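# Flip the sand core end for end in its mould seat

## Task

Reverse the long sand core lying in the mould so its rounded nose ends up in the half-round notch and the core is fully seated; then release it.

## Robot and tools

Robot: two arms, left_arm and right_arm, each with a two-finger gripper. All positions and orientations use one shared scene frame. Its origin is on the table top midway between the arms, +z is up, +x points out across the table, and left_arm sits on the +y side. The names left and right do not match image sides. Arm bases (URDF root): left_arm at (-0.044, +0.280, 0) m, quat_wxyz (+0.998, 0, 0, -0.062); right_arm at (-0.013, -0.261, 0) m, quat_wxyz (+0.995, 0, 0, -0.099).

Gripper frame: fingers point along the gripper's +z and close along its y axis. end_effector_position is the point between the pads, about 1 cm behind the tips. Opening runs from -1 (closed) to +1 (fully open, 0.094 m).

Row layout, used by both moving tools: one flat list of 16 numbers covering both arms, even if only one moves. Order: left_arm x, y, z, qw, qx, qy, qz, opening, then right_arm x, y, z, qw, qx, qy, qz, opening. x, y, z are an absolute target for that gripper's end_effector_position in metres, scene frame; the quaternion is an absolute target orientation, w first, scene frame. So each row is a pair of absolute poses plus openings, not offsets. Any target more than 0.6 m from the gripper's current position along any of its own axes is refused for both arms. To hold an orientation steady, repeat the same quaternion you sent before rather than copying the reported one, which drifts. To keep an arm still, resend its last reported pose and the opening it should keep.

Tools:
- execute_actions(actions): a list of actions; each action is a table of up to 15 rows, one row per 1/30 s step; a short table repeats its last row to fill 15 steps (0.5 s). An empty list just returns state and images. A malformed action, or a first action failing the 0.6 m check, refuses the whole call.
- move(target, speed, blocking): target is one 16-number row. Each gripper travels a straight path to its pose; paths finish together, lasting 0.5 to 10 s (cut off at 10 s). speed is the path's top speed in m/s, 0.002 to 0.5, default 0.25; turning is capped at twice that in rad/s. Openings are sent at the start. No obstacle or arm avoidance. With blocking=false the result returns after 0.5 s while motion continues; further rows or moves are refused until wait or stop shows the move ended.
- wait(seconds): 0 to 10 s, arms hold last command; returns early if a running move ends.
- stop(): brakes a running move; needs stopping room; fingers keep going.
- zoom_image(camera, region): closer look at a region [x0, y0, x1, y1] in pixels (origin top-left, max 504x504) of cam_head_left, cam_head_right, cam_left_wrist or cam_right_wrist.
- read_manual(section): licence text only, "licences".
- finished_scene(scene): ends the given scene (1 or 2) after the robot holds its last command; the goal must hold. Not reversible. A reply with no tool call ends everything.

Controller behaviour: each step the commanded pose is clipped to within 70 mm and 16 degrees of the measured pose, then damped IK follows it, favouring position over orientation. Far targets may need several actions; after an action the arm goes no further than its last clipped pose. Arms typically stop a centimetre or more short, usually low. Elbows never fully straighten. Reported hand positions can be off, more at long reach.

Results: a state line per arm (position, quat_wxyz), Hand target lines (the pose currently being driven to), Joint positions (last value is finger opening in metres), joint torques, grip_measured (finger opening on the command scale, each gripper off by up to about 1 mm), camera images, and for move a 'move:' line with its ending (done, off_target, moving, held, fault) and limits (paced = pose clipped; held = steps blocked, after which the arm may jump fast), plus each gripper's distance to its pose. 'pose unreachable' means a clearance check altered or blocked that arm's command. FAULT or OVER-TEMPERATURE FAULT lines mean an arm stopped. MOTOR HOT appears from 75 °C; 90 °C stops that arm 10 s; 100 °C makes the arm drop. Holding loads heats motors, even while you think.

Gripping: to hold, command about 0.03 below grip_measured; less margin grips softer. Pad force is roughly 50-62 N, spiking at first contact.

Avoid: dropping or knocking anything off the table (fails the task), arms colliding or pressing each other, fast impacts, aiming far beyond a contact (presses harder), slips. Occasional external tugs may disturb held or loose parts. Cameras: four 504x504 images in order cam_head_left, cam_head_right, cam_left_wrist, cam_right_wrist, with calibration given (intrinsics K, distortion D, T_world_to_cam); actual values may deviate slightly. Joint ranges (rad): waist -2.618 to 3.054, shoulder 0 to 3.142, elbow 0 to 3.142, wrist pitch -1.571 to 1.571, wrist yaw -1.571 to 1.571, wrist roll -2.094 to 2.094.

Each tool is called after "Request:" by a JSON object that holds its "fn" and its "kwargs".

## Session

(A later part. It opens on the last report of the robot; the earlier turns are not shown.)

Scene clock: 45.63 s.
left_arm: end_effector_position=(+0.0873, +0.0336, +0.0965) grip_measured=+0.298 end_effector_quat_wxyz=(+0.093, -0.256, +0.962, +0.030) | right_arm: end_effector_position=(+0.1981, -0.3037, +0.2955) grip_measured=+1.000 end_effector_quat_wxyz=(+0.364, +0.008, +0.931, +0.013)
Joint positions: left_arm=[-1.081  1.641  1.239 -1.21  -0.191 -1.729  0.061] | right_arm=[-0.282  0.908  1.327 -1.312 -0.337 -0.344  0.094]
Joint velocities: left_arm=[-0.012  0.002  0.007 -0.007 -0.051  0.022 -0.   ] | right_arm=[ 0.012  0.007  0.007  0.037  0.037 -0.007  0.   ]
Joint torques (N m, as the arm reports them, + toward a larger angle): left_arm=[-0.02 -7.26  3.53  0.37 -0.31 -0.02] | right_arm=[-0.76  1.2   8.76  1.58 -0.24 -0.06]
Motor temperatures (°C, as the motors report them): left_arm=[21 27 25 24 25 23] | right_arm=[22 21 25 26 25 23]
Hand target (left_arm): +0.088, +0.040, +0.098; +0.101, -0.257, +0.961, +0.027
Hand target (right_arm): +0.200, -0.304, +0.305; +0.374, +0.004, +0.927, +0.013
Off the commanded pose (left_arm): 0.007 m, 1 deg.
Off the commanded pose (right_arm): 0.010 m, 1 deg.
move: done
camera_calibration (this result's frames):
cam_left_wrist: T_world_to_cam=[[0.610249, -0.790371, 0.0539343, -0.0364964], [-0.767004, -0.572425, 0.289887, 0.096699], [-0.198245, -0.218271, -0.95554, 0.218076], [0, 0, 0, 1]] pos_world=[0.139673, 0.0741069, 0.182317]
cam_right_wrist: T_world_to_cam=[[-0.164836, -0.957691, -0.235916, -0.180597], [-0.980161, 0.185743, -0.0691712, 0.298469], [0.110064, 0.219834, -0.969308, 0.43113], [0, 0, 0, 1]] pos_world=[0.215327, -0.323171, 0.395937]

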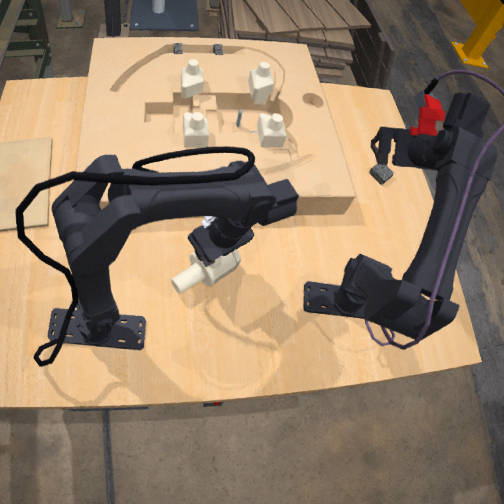

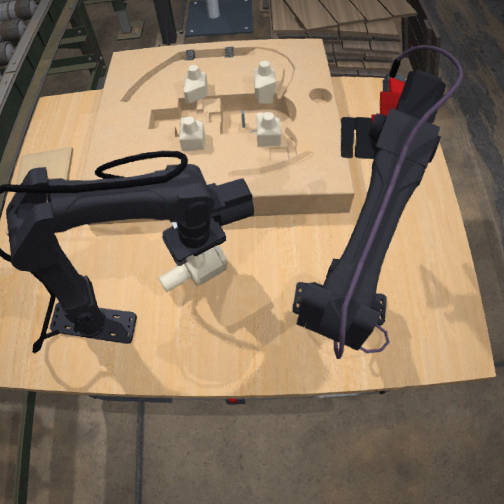

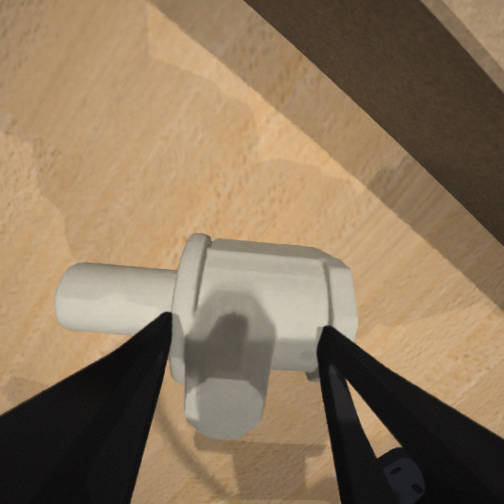

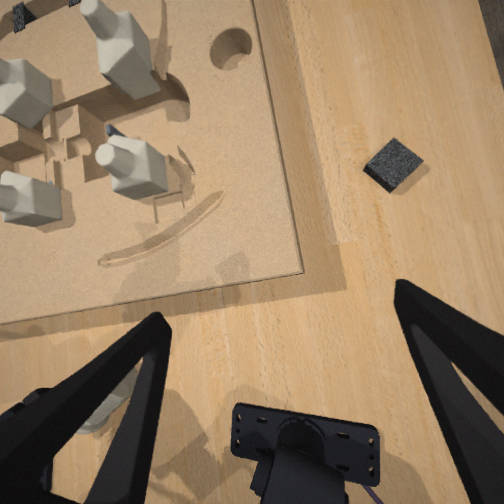

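Request:
{"fn": "move", "kwargs": {"target": [0.088,0.04,0.16,0.101,-0.2574,0.9606,0.027,0.3, 0.2,-0.304,0.305,0.374,0.004,0.927,0.013,1], "speed": 0.15}}

Request:
{"fn": "move", "kwargs": {"target": [0.10,0.05,0.18,0.113,0.4957,0.8586,-0.0653,0.3, 0.2,-0.304,0.305,0.374,0.004,0.927,0.013,1], "speed": 0.4}}

Request:
{"fn": "move", "kwargs": {"target": [0.125,0.063,0.17,0.08,0.9187,0.2461,-0.2985,0.3, 0.2,-0.304,0.305,0.374,0.004,0.927,0.013,1], "speed": 0.4}}

Scene clock: 47.87 s.
left_arm: end_effector_position=(+0.0845, +0.0417, +0.1472) grip_measured=+0.298 end_effector_quat_wxyz=(+0.092, -0.255, +0.962, +0.041) | right_arm: end_effector_position=(+0.1981, -0.3037, +0.2955) grip_measured=+1.000 end_effector_quat_wxyz=(+0.364, +0.008, +0.931, +0.013)
Joint positions: left_arm=[-1.081  1.617  1.415 -1.431 -0.193 -1.729  0.061] | right_arm=[-0.282  0.908  1.327 -1.312 -0.337 -0.344  0.094]
Joint velocities: left_arm=[ 0.007 -0.002 -0.007  0.022  0.022  0.007 -0.001] | right_arm=[0.012 0.002 0.002 0.066 0.051 0.066 0.   ]
Joint torques (N m, as the arm reports them, + toward a larger angle): left_arm=[ 0.04 -6.57  8.32  0.19 -0.32 -0.05] | right_arm=[-0.8   1.27  8.68  1.55 -0.24 -0.08]
Motor temperatures (°C, as the motors report them): left_arm=[21 27 25 24 25 23] | right_arm=[22 21 25 26 25 23]
Hand target (left_arm): +0.087, +0.041, +0.160; +0.101, -0.257, +0.961, +0.027
Hand target (right_arm): +0.200, -0.304, +0.305; +0.374, +0.004, +0.927, +0.013
Off the commanded pose (left_arm): 0.013 m, 2 deg.
Off the commanded pose (right_arm): 0.010 m, 1 deg.
move: off_target (left_arm)
camera_calibration (this result's frames):
cam_left_wrist: T_world_to_cam=[[0.610475, -0.791355, 0.0328329, -0.0279959], [-0.765151, -0.578537, 0.282559, 0.0856619], [-0.20461, -0.197617, -0.958688, 0.267823], [0, 0, 0, 1]] pos_world=[0.137434, 0.0803303, 0.233473]
cam_right_wrist: T_world_to_cam=[[-0.164836, -0.957691, -0.235916, -0.180597], [-0.980161, 0.185743, -0.0691712, 0.298469], [0.110064, 0.219834, -0.969308, 0.43113], [0, 0, 0, 1]] pos_world=[0.215327, -0.323171, 0.395937]

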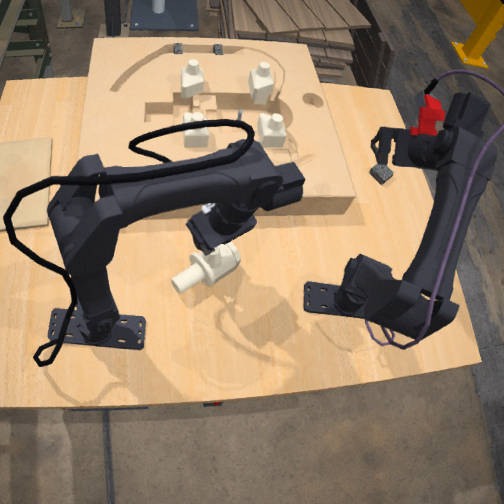

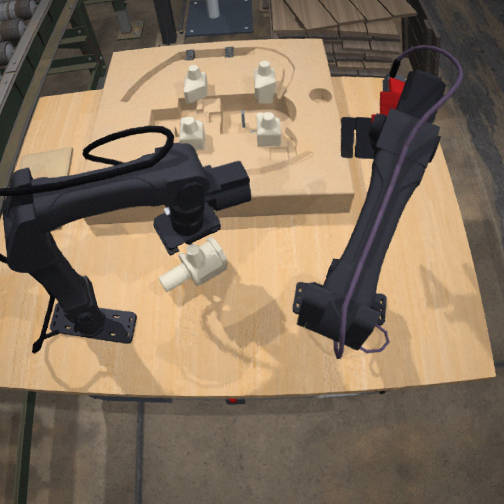

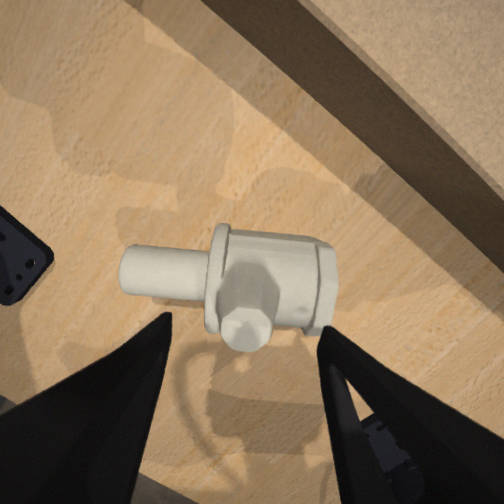

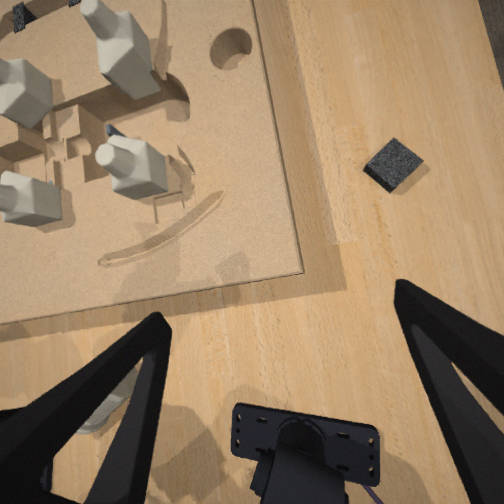

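Scene clock: 50.53 s.
left_arm: end_effector_position=(+0.1001, +0.0490, +0.1766) grip_measured=+0.298 end_effector_quat_wxyz=(+0.105, +0.498, +0.859, -0.054) | right_arm: end_effector_position=(+0.1981, -0.3037, +0.2955) grip_measured=+1.000 end_effector_quat_wxyz=(+0.364, +0.008, +0.931, +0.013)
Joint positions: left_arm=[-0.895  1.363  1.287 -1.258 -0.005  0.033  0.061] | right_arm=[-0.282  0.908  1.327 -1.312 -0.337 -0.344  0.094]
Joint velocities: left_arm=[ 0.002 -0.002 -0.012 -0.022 -0.066  0.007 -0.002] | right_arm=[-0.002 -0.002  0.002 -0.022  0.066 -0.022  0.   ]
Joint torques (N m, as the arm reports them, + toward a larger angle): left_arm=[ 0.72 -5.56  5.27  0.87  0.08  0.06] | right_arm=[-0.86  1.26  8.82  1.57 -0.22 -0.08]
Motor temperatures (°C, as the motors report them): left_arm=[21 26 24 24 25 23] | right_arm=[22 21 25 26 25 23]
Hand target (left_arm): +0.100, +0.051, +0.182; +0.117, +0.497, +0.857, -0.063
Hand target (right_arm): +0.200, -0.304, +0.305; +0.374, +0.004, +0.927, +0.013
Off the commanded pose (left_arm): 0.004 m, 2 deg.
Off the commanded pose (right_arm): 0.010 m, 1 deg.
move: done
camera_calibration (this result's frames):
cam_left_wrist: T_world_to_cam=[[-0.792019, -0.607802, 0.0572913, 0.094379], [-0.577984, 0.776747, 0.250198, 0.0140769], [-0.196572, 0.165048, -0.966498, 0.283508], [0, 0, 0, 1]] pos_world=[0.138616, -0.00036305, 0.265081]
cam_right_wrist: T_world_to_cam=[[-0.164836, -0.957691, -0.235916, -0.180597], [-0.980161, 0.185743, -0.0691712, 0.298469], [0.110064, 0.219834, -0.969308, 0.43113], [0, 0, 0, 1]] pos_world=[0.215327, -0.323171, 0.395937]

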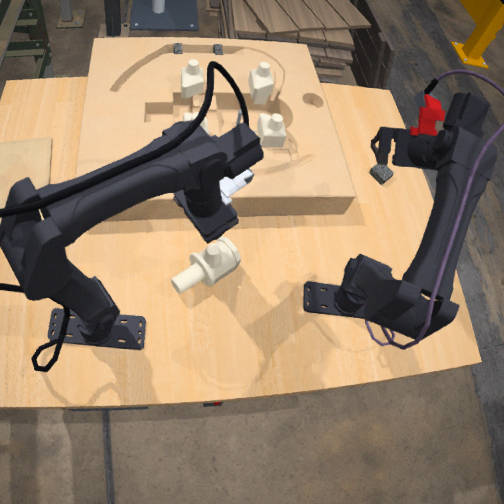

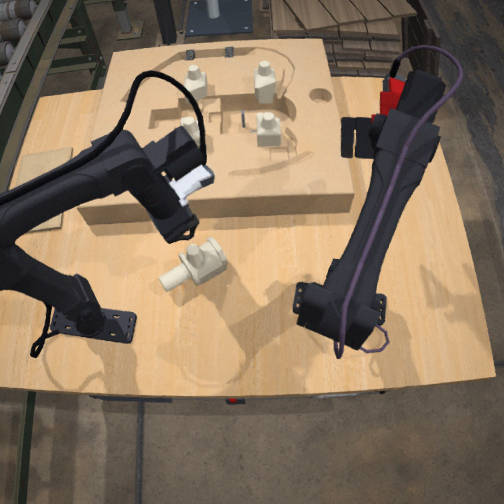

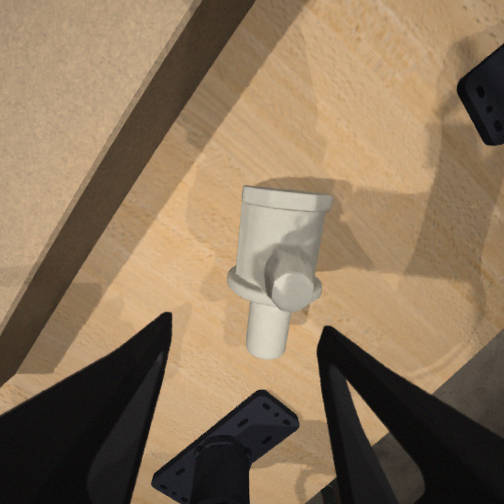

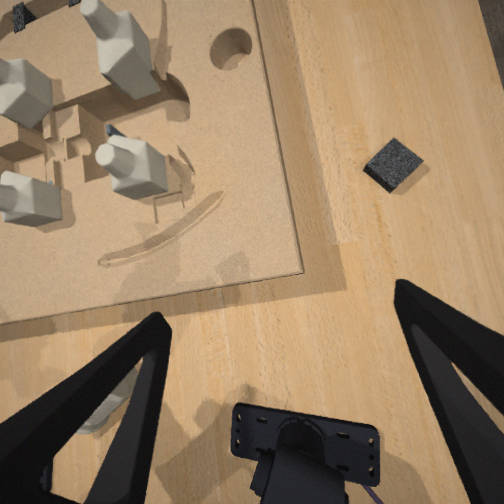

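Scene clock: 53.23 s.
left_arm: end_effector_position=(+0.1233, +0.0664, +0.1619) grip_measured=+0.298 end_effector_quat_wxyz=(+0.102, +0.923, +0.261, -0.265) | right_arm: end_effector_position=(+0.1981, -0.3037, +0.2955) grip_measured=+1.000 end_effector_quat_wxyz=(+0.364, +0.008, +0.931, +0.013)
Joint positions: left_arm=[-0.444  1.7    1.458 -1.553  0.535  2.085  0.061] | right_arm=[-0.282  0.908  1.327 -1.312 -0.337 -0.344  0.094]
Joint velocities: left_arm=[ 0.002  0.007  0.002 -0.007 -0.022 -0.037 -0.001] | right_arm=[ 0.002  0.002  0.007 -0.051 -0.037  0.022  0.   ]
Joint torques (N m, as the arm reports them, + toward a larger angle): left_arm=[ 0.66 -5.27  8.37 -0.08  0.56  0.04] | right_arm=[-0.69  1.27  8.88  1.55 -0.25 -0.08]
Motor temperatures (°C, as the motors report them): left_arm=[21 26 25 24 25 23] | right_arm=[22 21 25 26 25 23]
Hand target (left_arm): +0.127, +0.063, +0.169; +0.113, +0.921, +0.260, -0.269
Hand target (right_arm): +0.200, -0.304, +0.305; +0.374, +0.004, +0.927, +0.013
Off the commanded pose (left_arm): 0.009 m, 5 deg.
Off the commanded pose (right_arm): 0.010 m, 1 deg.
joint sent to its limit (left arm) — the command would take joint 4 (wrist pitch) past its lower limit, so that joint was sent only as far as its limit.
move: off_target (left_arm)
camera_calibration (this result's frames):
cam_left_wrist: T_world_to_cam=[[-0.618281, 0.78372, 0.059265, 0.0100353], [0.778949, 0.62107, -0.0866639, -0.0848021], [-0.104728, -0.00741817, -0.994473, 0.275631], [0, 0, 0, 1]] pos_world=[0.101127, 0.0468479, 0.266164]
cam_right_wrist: T_world_to_cam=[[-0.164836, -0.957691, -0.235916, -0.180597], [-0.980161, 0.185743, -0.0691712, 0.298469], [0.110064, 0.219834, -0.969308, 0.43113], [0, 0, 0, 1]] pos_world=[0.215327, -0.323171, 0.395937]

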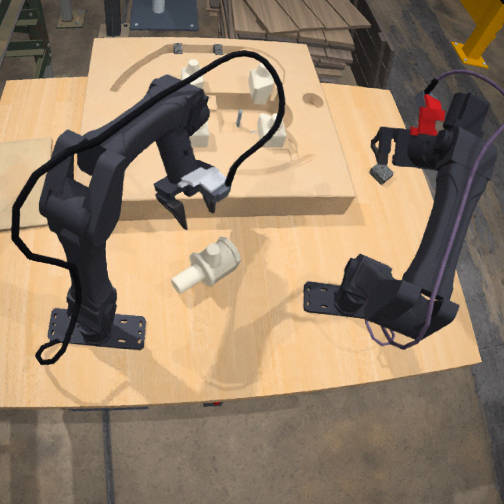

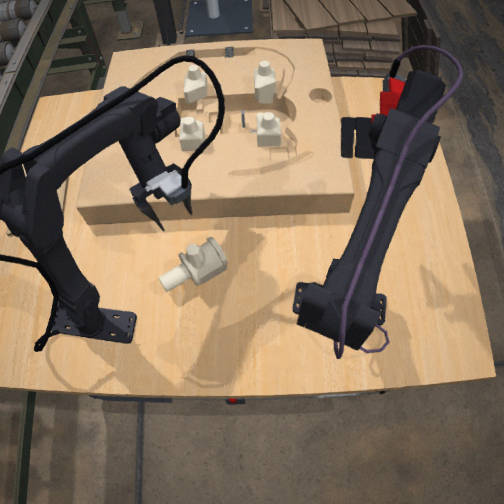

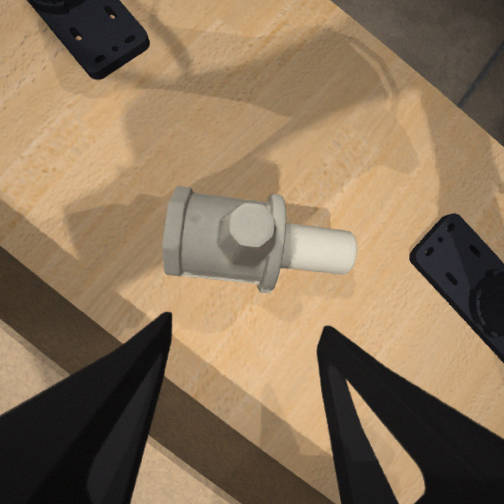

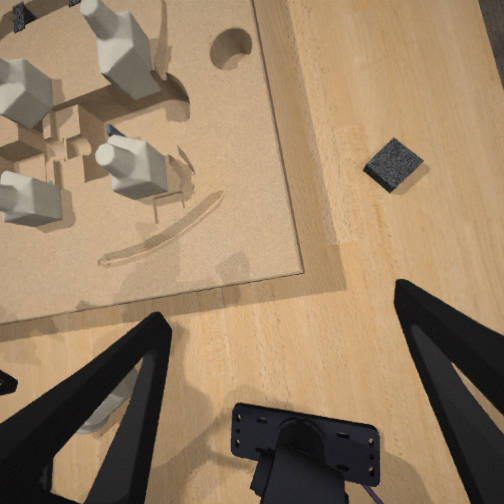

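Request:
{"fn": "move", "kwargs": {"target": [0.076,0.034,0.15,0,0.9613,0.2756,0,0.3, 0.2,-0.304,0.305,0.374,0.004,0.927,0.013,1], "speed": 0.2}}

Scene clock: 56.23 s.
left_arm: end_effector_position=(+0.0752, +0.0330, +0.1478) grip_measured=+0.298 end_effector_quat_wxyz=(-0.008, +0.962, +0.272, -0.010) | right_arm: end_effector_position=(+0.1981, -0.3037, +0.2955) grip_measured=+1.000 end_effector_quat_wxyz=(+0.364, +0.008, +0.931, +0.013)
Joint positions: left_arm=[-0.989  1.599  1.413 -1.403  0.017  1.478  0.061] | right_arm=[-0.282  0.908  1.327 -1.312 -0.337 -0.344  0.094]
Joint velocities: left_arm=[-0.007  0.007  0.012 -0.007  0.007  0.051 -0.002] | right_arm=[-0.007 -0.007 -0.002  0.007  0.051 -0.007  0.   ]
Joint torques (N m, as the arm reports them, + toward a larger angle): left_arm=[-0.5  -6.04  5.52  0.36  0.02 -0.09] | right_arm=[-0.85  1.25  8.72  1.57 -0.26 -0.1 ]
Motor temperatures (°C, as the motors report them): left_arm=[21 26 25 24 25 23] | right_arm=[22 21 25 26 25 23]
Hand target (left_arm): +0.074, +0.034, +0.150; -0.004, +0.962, +0.273, -0.008
Hand target (right_arm): +0.200, -0.304, +0.305; +0.374, +0.004, +0.927, +0.013
Off the commanded pose (left_arm): 0.003 m, 1 deg.
Off the commanded pose (right_arm): 0.010 m, 1 deg.
move: done
camera_calibration (this result's frames):
cam_left_wrist: T_world_to_cam=[[-0.640536, 0.765698, 0.0584896, 0.00968232], [0.698546, 0.549333, 0.45855, -0.0999054], [0.31898, 0.334575, -0.886742, 0.197219], [0, 0, 0, 1]] pos_world=[0.0130813, -0.0185171, 0.220128]
cam_right_wrist: T_world_to_cam=[[-0.164836, -0.957691, -0.235916, -0.180597], [-0.980161, 0.185743, -0.0691712, 0.298469], [0.110064, 0.219834, -0.969308, 0.43113], [0, 0, 0, 1]] pos_world=[0.215327, -0.323171, 0.395937]

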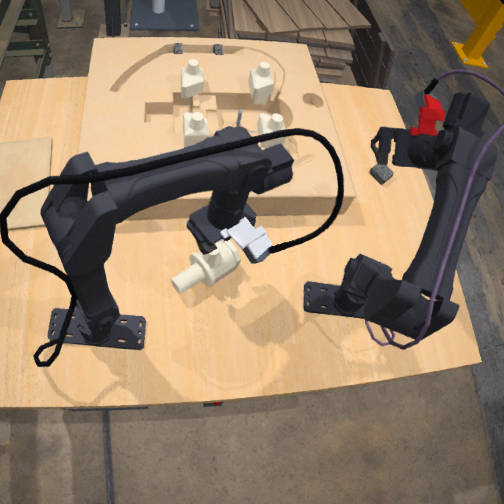

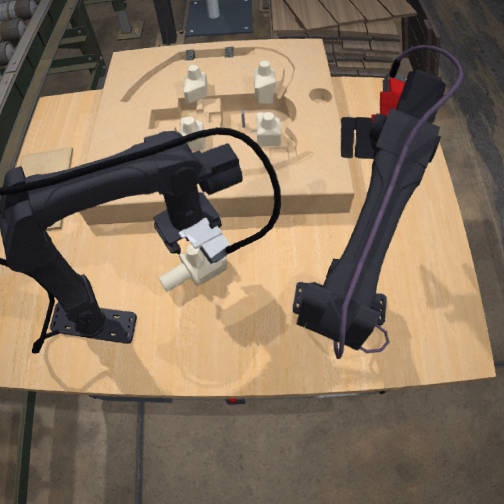

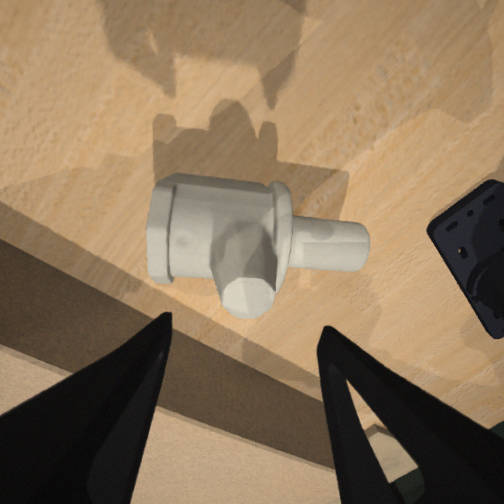

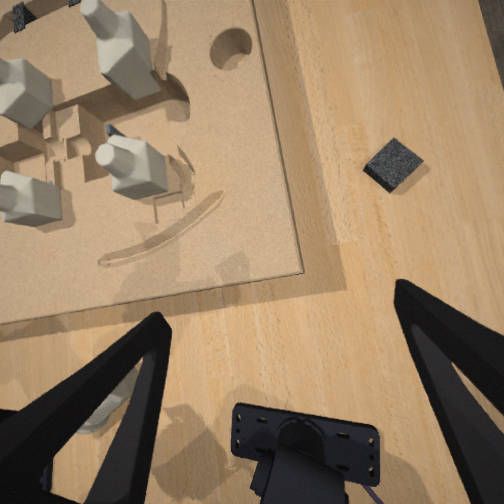

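Request:
{"fn": "move", "kwargs": {"target": [0.075,0.035,0.096,0,0.9613,0.2756,0,0.3, 0.2,-0.304,0.305,0.374,0.004,0.927,0.013,1], "speed": 0.08}}

Request:
{"fn": "move", "kwargs": {"target": [0.075,0.035,0.096,0,0.9613,0.2756,0,-0.45, 0.2,-0.304,0.305,0.374,0.004,0.927,0.013,1], "speed": 0.05}}

Scene clock: 57.70 s.
left_arm: end_effector_position=(+0.0783, +0.0331, +0.0970) grip_measured=+0.298 end_effector_quat_wxyz=(-0.002, +0.961, +0.277, -0.001) | right_arm: end_effector_position=(+0.1981, -0.3037, +0.2955) grip_measured=+1.000 end_effector_quat_wxyz=(+0.364, +0.008, +0.931, +0.013)
Joint positions: left_arm=[-0.989  1.599  1.211 -1.187  0.001  1.468  0.061] | right_arm=[-0.282  0.908  1.327 -1.312 -0.337 -0.344  0.094]
Joint velocities: left_arm=[-0.012 -0.007  0.002 -0.022 -0.007 -0.081  0.   ] | right_arm=[ 0.007 -0.017 -0.002 -0.051 -0.051 -0.022  0.   ]
Joint torques (N m, as the arm reports them, + toward a larger angle): left_arm=[-0.82 -5.94  4.5   0.46 -0.02 -0.09] | right_arm=[-0.87  1.19  8.9   1.54 -0.24 -0.08]
Motor temperatures (°C, as the motors report them): left_arm=[21 26 25 24 25 23] | right_arm=[22 21 25 26 25 23]
Hand target (left_arm): +0.075, +0.034, +0.096; -0.000, +0.961, +0.275, +0.000
Hand target (right_arm): +0.200, -0.304, +0.305; +0.374, +0.004, +0.927, +0.013
Off the commanded pose (left_arm): 0.004 m, 0 deg.
Off the commanded pose (right_arm): 0.010 m, 1 deg.
move: done
camera_calibration (this result's frames):
cam_left_wrist: T_world_to_cam=[[-0.649283, 0.75946, 0.0406392, 0.0171438], [0.683263, 0.559003, 0.469752, -0.0791088], [0.33404, 0.332769, -0.881863, 0.149595], [0, 0, 0, 1]] pos_world=[0.0152124, -0.0185787, 0.168387]
cam_right_wrist: T_world_to_cam=[[-0.164836, -0.957691, -0.235916, -0.180597], [-0.980161, 0.185743, -0.0691712, 0.298469], [0.110064, 0.219834, -0.969308, 0.43113], [0, 0, 0, 1]] pos_world=[0.215327, -0.323171, 0.395937]

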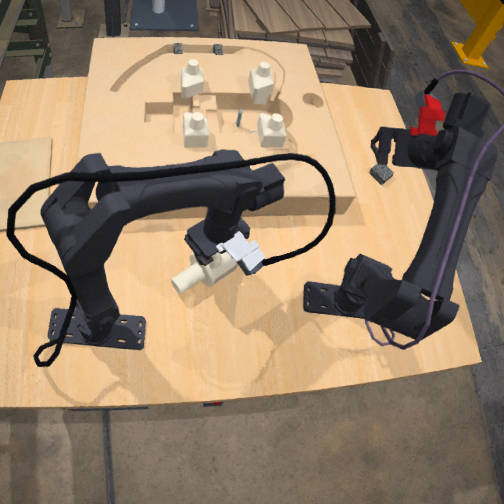

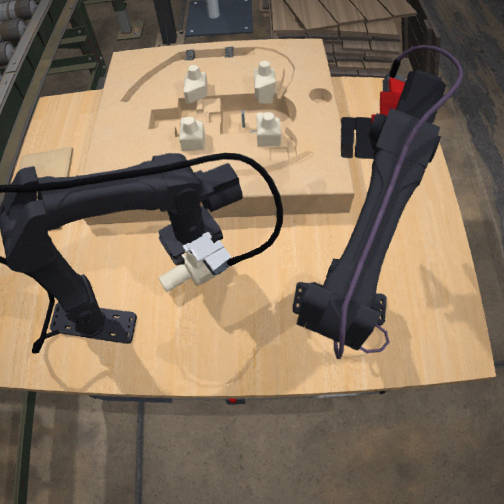

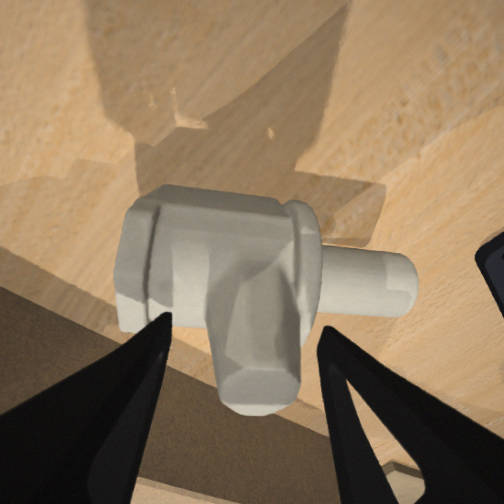

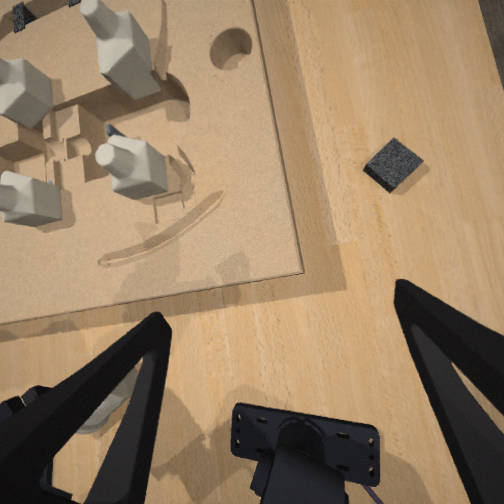

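Scene clock: 58.40 s.
left_arm: end_effector_position=(+0.0774, +0.0345, +0.0968) grip_measured=-0.272 end_effector_quat_wxyz=(-0.005, +0.961, +0.277, -0.002) | right_arm: end_effector_position=(+0.1981, -0.3037, +0.2955) grip_measured=+1.000 end_effector_quat_wxyz=(+0.364, +0.008, +0.931, +0.013)
Joint positions: left_arm=[-0.989  1.599  1.211 -1.193  0.002  1.468  0.034] | right_arm=[-0.282  0.908  1.327 -1.312 -0.337 -0.344  0.094]
Joint velocities: left_arm=[ 0.007  0.007 -0.002 -0.022 -0.037 -0.007 -0.001] | right_arm=[ 0.002  0.002  0.012  0.037 -0.066  0.007  0.   ]
Joint torques (N m, as the arm reports them, + toward a larger angle): left_arm=[-0.86 -6.2   4.28  0.48 -0.04 -0.08] | right_arm=[-0.75  1.41  8.93  1.52 -0.24 -0.11]
Motor temperatures (°C, as the motors report them): left_arm=[21 26 24 24 25 23] | right_arm=[22 21 25 26 25 23]
Hand target (left_arm): +0.075, +0.035, +0.096; -0.000, +0.961, +0.276, -0.000
Hand target (right_arm): +0.200, -0.304, +0.305; +0.374, +0.004, +0.927, +0.013
Off the commanded pose (left_arm): 0.003 m, 1 deg.
Off the commanded pose (right_arm): 0.010 m, 1 deg.
move: done
camera_calibration (this result's frames):
cam_left_wrist: T_world_to_cam=[[-0.648829, 0.759469, 0.0472002, 0.0148412], [0.685303, 0.556254, 0.470044, -0.0792679], [0.330729, 0.337324, -0.88138, 0.149336], [0, 0, 0, 1]] pos_world=[0.0145623, -0.0175529, 0.168181]
cam_right_wrist: T_world_to_cam=[[-0.164836, -0.957691, -0.235916, -0.180597], [-0.980161, 0.185743, -0.0691712, 0.298469], [0.110064, 0.219834, -0.969308, 0.43113], [0, 0, 0, 1]] pos_world=[0.215327, -0.323171, 0.395937]

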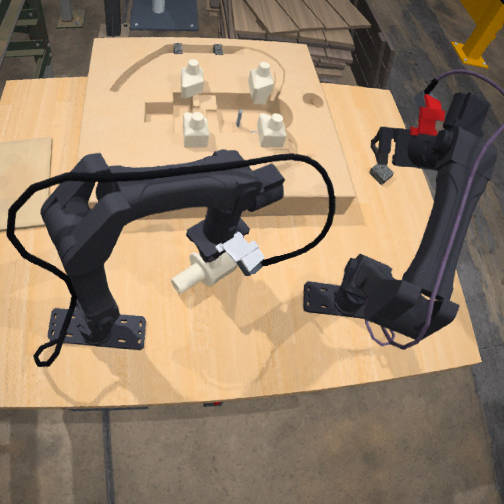

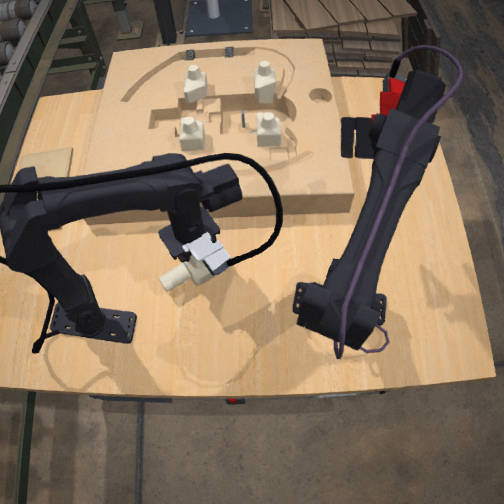

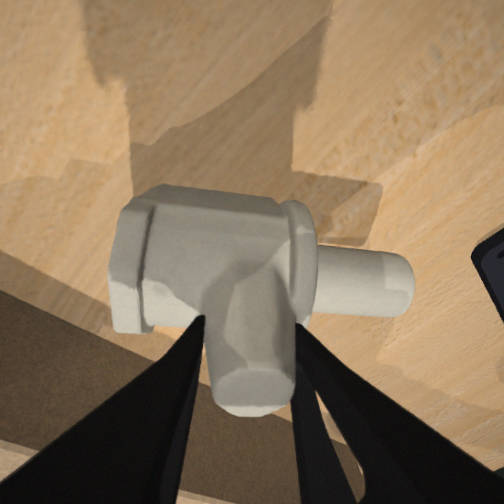

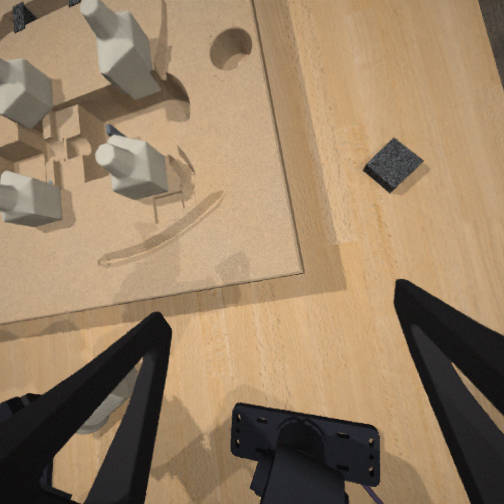

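Request:
{"fn": "move", "kwargs": {"target": [0.078,0.035,0.135,0,0.9613,0.2756,0,-0.45, 0.2,-0.304,0.305,0.374,0.004,0.927,0.013,1], "speed": 0.06}}

Request:
{"fn": "move", "kwargs": {"target": [0.10,0.035,0.135,0,0.0262,0.9997,0,-0.45, 0.2,-0.304,0.305,0.374,0.004,0.927,0.013,1], "speed": 0.4}}

Scene clock: 61.63 s.
left_arm: end_effector_position=(+0.0743, +0.0411, +0.1148) grip_measured=-0.272 end_effector_quat_wxyz=(-0.024, +0.961, +0.277, -0.005) | right_arm: end_effector_position=(+0.1981, -0.3037, +0.2955) grip_measured=+1.000 end_effector_quat_wxyz=(+0.364, +0.008, +0.931, +0.013)
Joint positions: left_arm=[-0.989  1.599  1.281 -1.301  0.001  1.468  0.034] | right_arm=[-0.282  0.908  1.327 -1.312 -0.337 -0.344  0.094]
Joint velocities: left_arm=[ 0.007 -0.002 -0.007 -0.037  0.007 -0.066  0.   ] | right_arm=[ 0.022  0.007 -0.032  0.037 -0.051 -0.022  0.   ]
Joint torques (N m, as the arm reports them, + toward a larger angle): left_arm=[ 0.14 -6.87 10.39  0.09 -0.04  0.03] | right_arm=[-0.82  1.06  8.77  1.55 -0.23 -0.04]
Motor temperatures (°C, as the motors report them): left_arm=[21 25 25 24 25 23] | right_arm=[22 21 25 26 25 23]
Hand target (left_arm): +0.077, +0.036, +0.135; +0.000, +0.961, +0.276, +0.000
Hand target (right_arm): +0.200, -0.304, +0.305; +0.374, +0.004, +0.927, +0.013
Off the commanded pose (left_arm): 0.021 m, 3 deg.
Off the commanded pose (right_arm): 0.010 m, 1 deg.
move: off_target (left_arm)
camera_calibration (this result's frames):
cam_left_wrist: T_world_to_cam=[[-0.647792, 0.757274, 0.0830723, 0.00288527], [0.692677, 0.540097, 0.47801, -0.0901104], [0.317118, 0.367194, -0.874417, 0.162924], [0, 0, 0, 1]] pos_world=[0.0126204, -0.0133412, 0.185297]
cam_right_wrist: T_world_to_cam=[[-0.164836, -0.957691, -0.235916, -0.180597], [-0.980161, 0.185743, -0.0691712, 0.298469], [0.110064, 0.219834, -0.969308, 0.43113], [0, 0, 0, 1]] pos_world=[0.215327, -0.323171, 0.395937]

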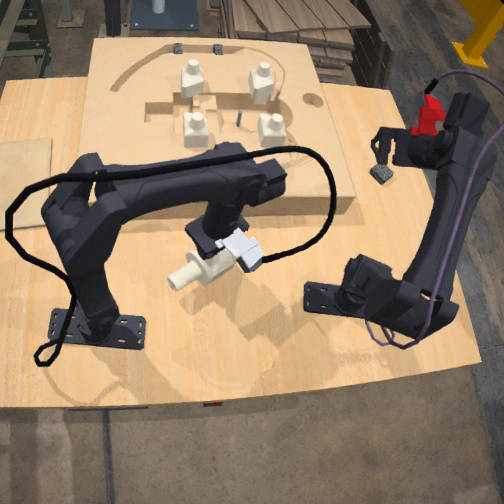

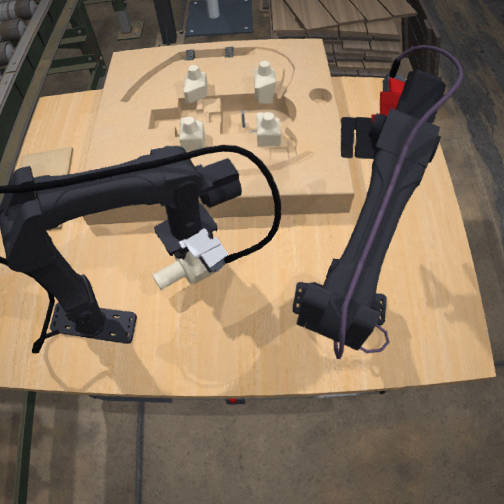

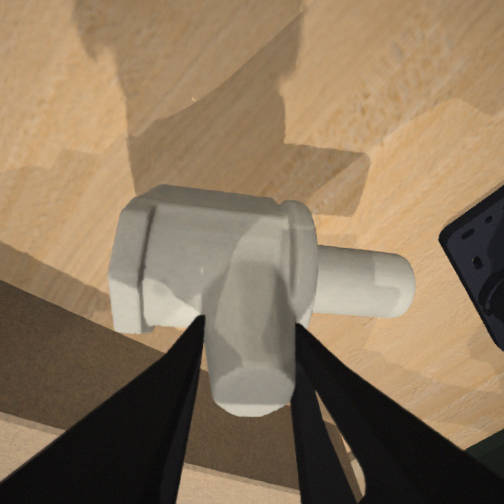

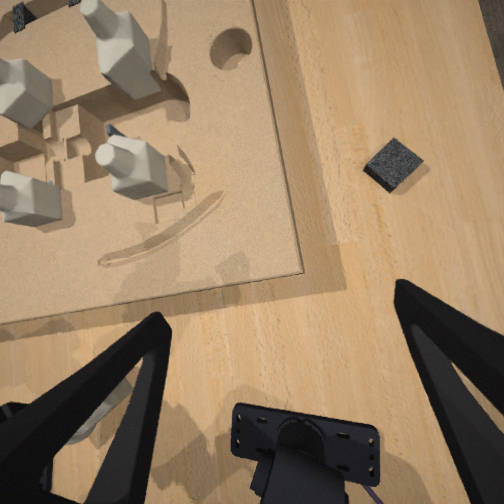

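Scene clock: 65.47 s.
left_arm: end_effector_position=(+0.0931, +0.0397, +0.1209) grip_measured=-0.272 end_effector_quat_wxyz=(-0.012, +0.033, +0.999, +0.008) | right_arm: end_effector_position=(+0.1981, -0.3037, +0.2955) grip_measured=+1.000 end_effector_quat_wxyz=(+0.364, +0.008, +0.931, +0.013)
Joint positions: left_arm=[-0.923  1.615  1.323 -1.305  0.013 -0.981  0.034] | right_arm=[-0.282  0.908  1.327 -1.312 -0.337 -0.344  0.094]
Joint velocities: left_arm=[-0.017 -0.012 -0.007 -0.037  0.037 -0.022  0.001] | right_arm=[-0.002  0.002  0.012 -0.007 -0.007  0.022  0.   ]
Joint torques (N m, as the arm reports them, + toward a larger angle): left_arm=[ 0.34 -5.5  10.67  0.13 -0.17 -0.13] | right_arm=[-0.78  1.26  8.83  1.57 -0.22 -0.05]
Motor temperatures (°C, as the motors report them): left_arm=[21 25 25 24 25 23] | right_arm=[22 21 25 27 25 23]
Hand target (left_arm): +0.100, +0.036, +0.135; +0.001, +0.027, +1.000, -0.000
Hand target (right_arm): +0.200, -0.304, +0.305; +0.374, +0.004, +0.927, +0.013
Off the commanded pose (left_arm): 0.016 m, 2 deg.
Off the commanded pose (right_arm): 0.010 m, 1 deg.
move: off_target (left_arm)
camera_calibration (this result's frames):
cam_left_wrist: T_world_to_cam=[[0.0807329, -0.996572, 0.0180438, 0.0252643], [-0.869666, -0.0615842, 0.489783, 0.0626647], [-0.486994, -0.0552337, -0.871657, 0.254114], [0, 0, 0, 1]] pos_world=[0.17621, 0.0430726, 0.190353]
cam_right_wrist: T_world_to_cam=[[-0.164836, -0.957691, -0.235916, -0.180597], [-0.980161, 0.185743, -0.0691712, 0.298469], [0.110064, 0.219834, -0.969308, 0.43113], [0, 0, 0, 1]] pos_world=[0.215327, -0.323171, 0.395937]

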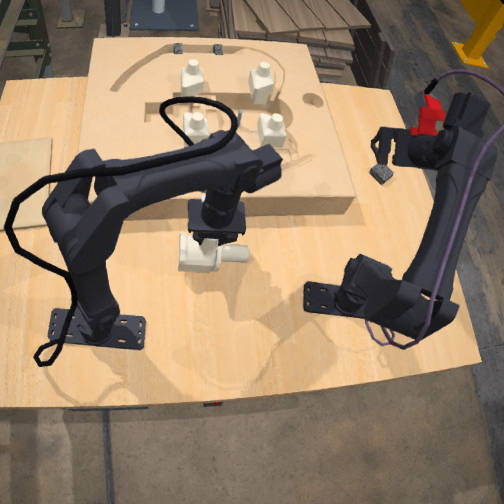

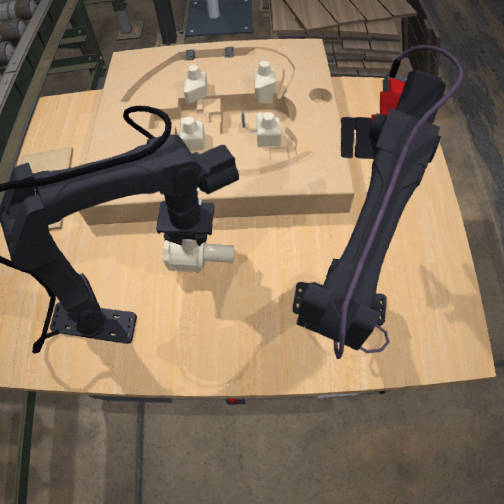

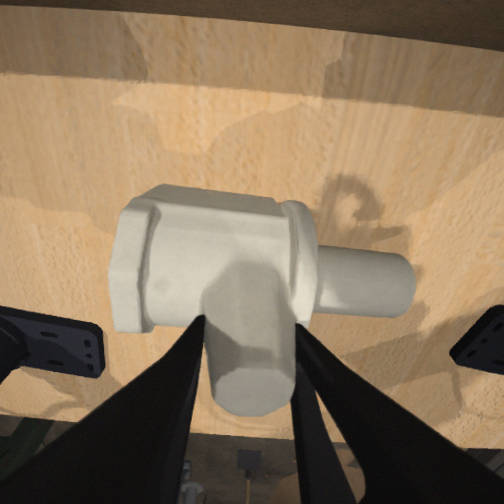

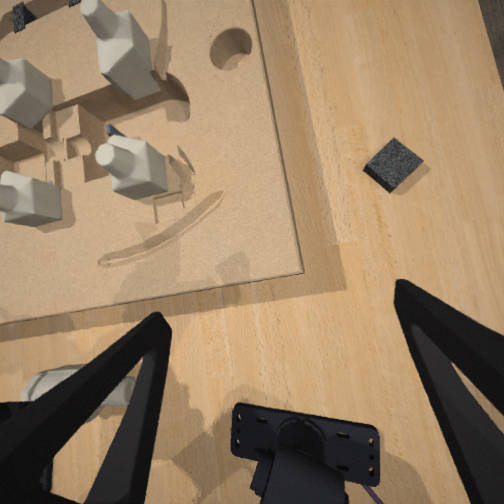

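Now lower it to the table.

Request:
{"fn": "move", "kwargs": {"target": [0.097,0.038,0.097,0,0.0262,0.9997,0,-0.45, 0.2,-0.304,0.305,0.374,0.004,0.927,0.013,1], "speed": 0.03}}

Request:
{"fn": "move", "kwargs": {"target": [0.097,0.038,0.097,0,0.0262,0.9997,0,0.3, 0.2,-0.304,0.305,0.374,0.004,0.927,0.013,1], "speed": 0.03}}

Scene clock: 66.70 s.
left_arm: end_effector_position=(+0.0933, +0.0396, +0.0981) grip_measured=-0.272 end_effector_quat_wxyz=(-0.013, +0.031, +0.999, +0.010) | right_arm: end_effector_position=(+0.1981, -0.3037, +0.2955) grip_measured=+1.000 end_effector_quat_wxyz=(+0.364, +0.008, +0.931, +0.013)
Joint positions: left_arm=[-0.923  1.63   1.248 -1.221  0.012 -0.985  0.034] | right_arm=[-0.282  0.908  1.327 -1.312 -0.337 -0.344  0.094]
Joint velocities: left_arm=[-0.007  0.007 -0.012 -0.022  0.007  0.022  0.   ] | right_arm=[-0.002 -0.007 -0.012  0.066 -0.007  0.007  0.   ]
Joint torques (N m, as the arm reports them, + toward a larger angle): left_arm=[ 0.09 -6.34  4.16  0.64 -0.14 -0.11] | right_arm=[-0.79  1.29  8.85  1.52 -0.22 -0.09]
Motor temperatures (°C, as the motors report them): left_arm=[21 25 25 24 25 23] | right_arm=[22 21 25 27 25 23]
Hand target (left_arm): +0.097, +0.038, +0.097; -0.000, +0.026, +1.000, +0.000
Hand target (right_arm): +0.200, -0.304, +0.305; +0.374, +0.004, +0.927, +0.013
Off the commanded pose (left_arm): 0.004 m, 2 deg.
Off the commanded pose (right_arm): 0.010 m, 1 deg.
move: done
camera_calibration (this result's frames):
cam_left_wrist: T_world_to_cam=[[0.0849223, -0.99631, 0.0124462, 0.025701], [-0.868354, -0.0678786, 0.491277, 0.0739707], [-0.48862, -0.0525281, -0.870914, 0.234355], [0, 0, 0, 1]] pos_world=[0.176561, 0.0429374, 0.167443]
cam_right_wrist: T_world_to_cam=[[-0.164836, -0.957691, -0.235916, -0.180597], [-0.980161, 0.185743, -0.0691712, 0.298469], [0.110064, 0.219834, -0.969308, 0.43113], [0, 0, 0, 1]] pos_world=[0.215327, -0.323171, 0.395937]

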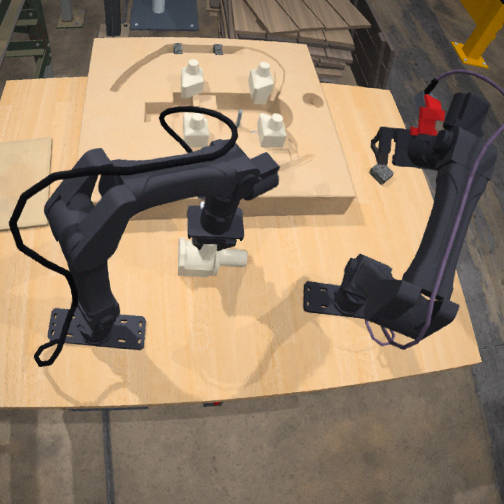

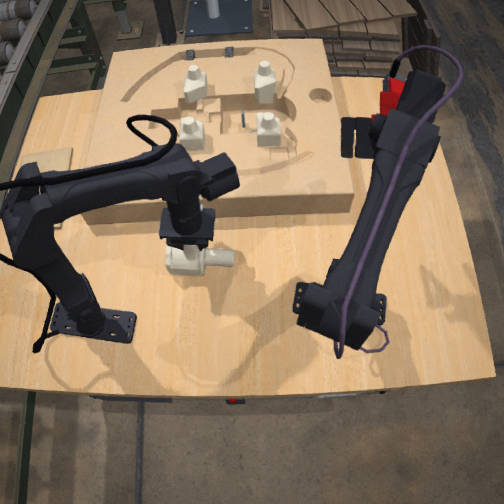

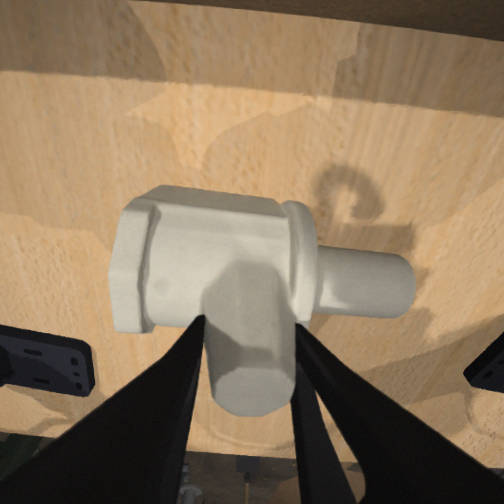

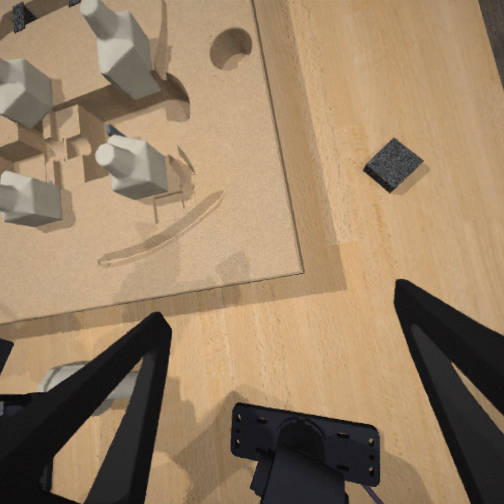

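Scene clock: 67.53 s.
left_arm: end_effector_position=(+0.0957, +0.0355, +0.0980) grip_measured=+0.298 end_effector_quat_wxyz=(-0.008, +0.029, +1.000, +0.002) | right_arm: end_effector_position=(+0.1981, -0.3037, +0.2955) grip_measured=+1.000 end_effector_quat_wxyz=(+0.364, +0.008, +0.931, +0.013)
Joint positions: left_arm=[-0.923  1.63   1.248 -1.202  0.012 -0.988  0.061] | right_arm=[-0.282  0.908  1.327 -1.312 -0.337 -0.344  0.094]
Joint velocities: left_arm=[-0.002 -0.007 -0.007 -0.051 -0.007 -0.051 -0.   ] | right_arm=[-0.007 -0.007 -0.002 -0.007  0.066 -0.037  0.   ]
Joint torques (N m, as the arm reports them, + toward a larger angle): left_arm=[ 0.03 -6.54  3.93  0.52 -0.13 -0.08] | right_arm=[-0.83  1.27  8.84  1.53 -0.26 -0.04]
Motor temperatures (°C, as the motors report them): left_arm=[21 25 25 24 25 23] | right_arm=[22 21 25 27 25 23]
Hand target (left_arm): +0.097, +0.038, +0.097; -0.000, +0.026, +1.000, +0.000
Hand target (right_arm): +0.200, -0.304, +0.305; +0.374, +0.004, +0.927, +0.013
Off the commanded pose (left_arm): 0.003 m, 1 deg.
Off the commanded pose (right_arm): 0.010 m, 1 deg.
move: done
camera_calibration (this result's frames):
cam_left_wrist: T_world_to_cam=[[0.0877592, -0.9957, 0.0296545, 0.0194322], [-0.872832, -0.0625151, 0.484, 0.0767591], [-0.480065, -0.0683589, -0.874565, 0.235304], [0, 0, 0, 1]] pos_world=[0.178254, 0.0402324, 0.168061]
cam_right_wrist: T_world_to_cam=[[-0.164836, -0.957691, -0.235916, -0.180597], [-0.980161, 0.185743, -0.0691712, 0.298469], [0.110064, 0.219834, -0.969308, 0.43113], [0, 0, 0, 1]] pos_world=[0.215327, -0.323171, 0.395937]

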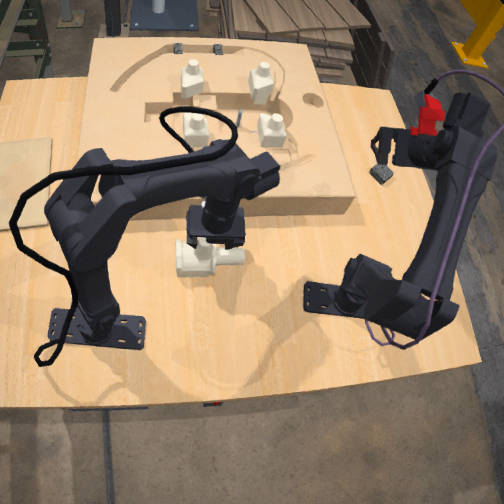

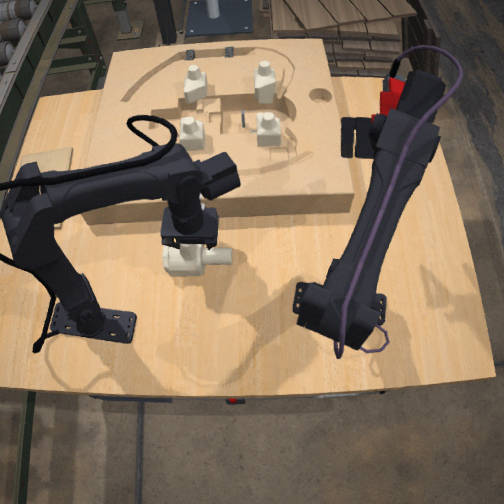

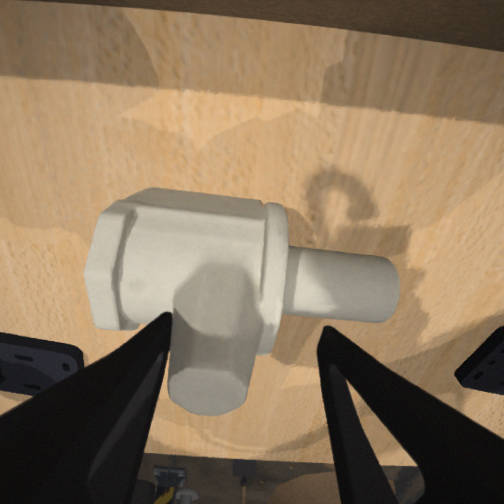

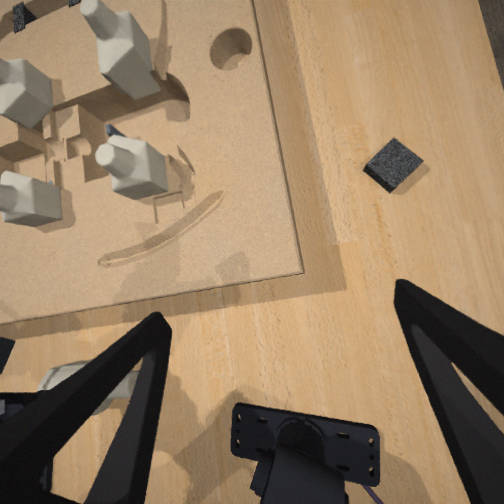

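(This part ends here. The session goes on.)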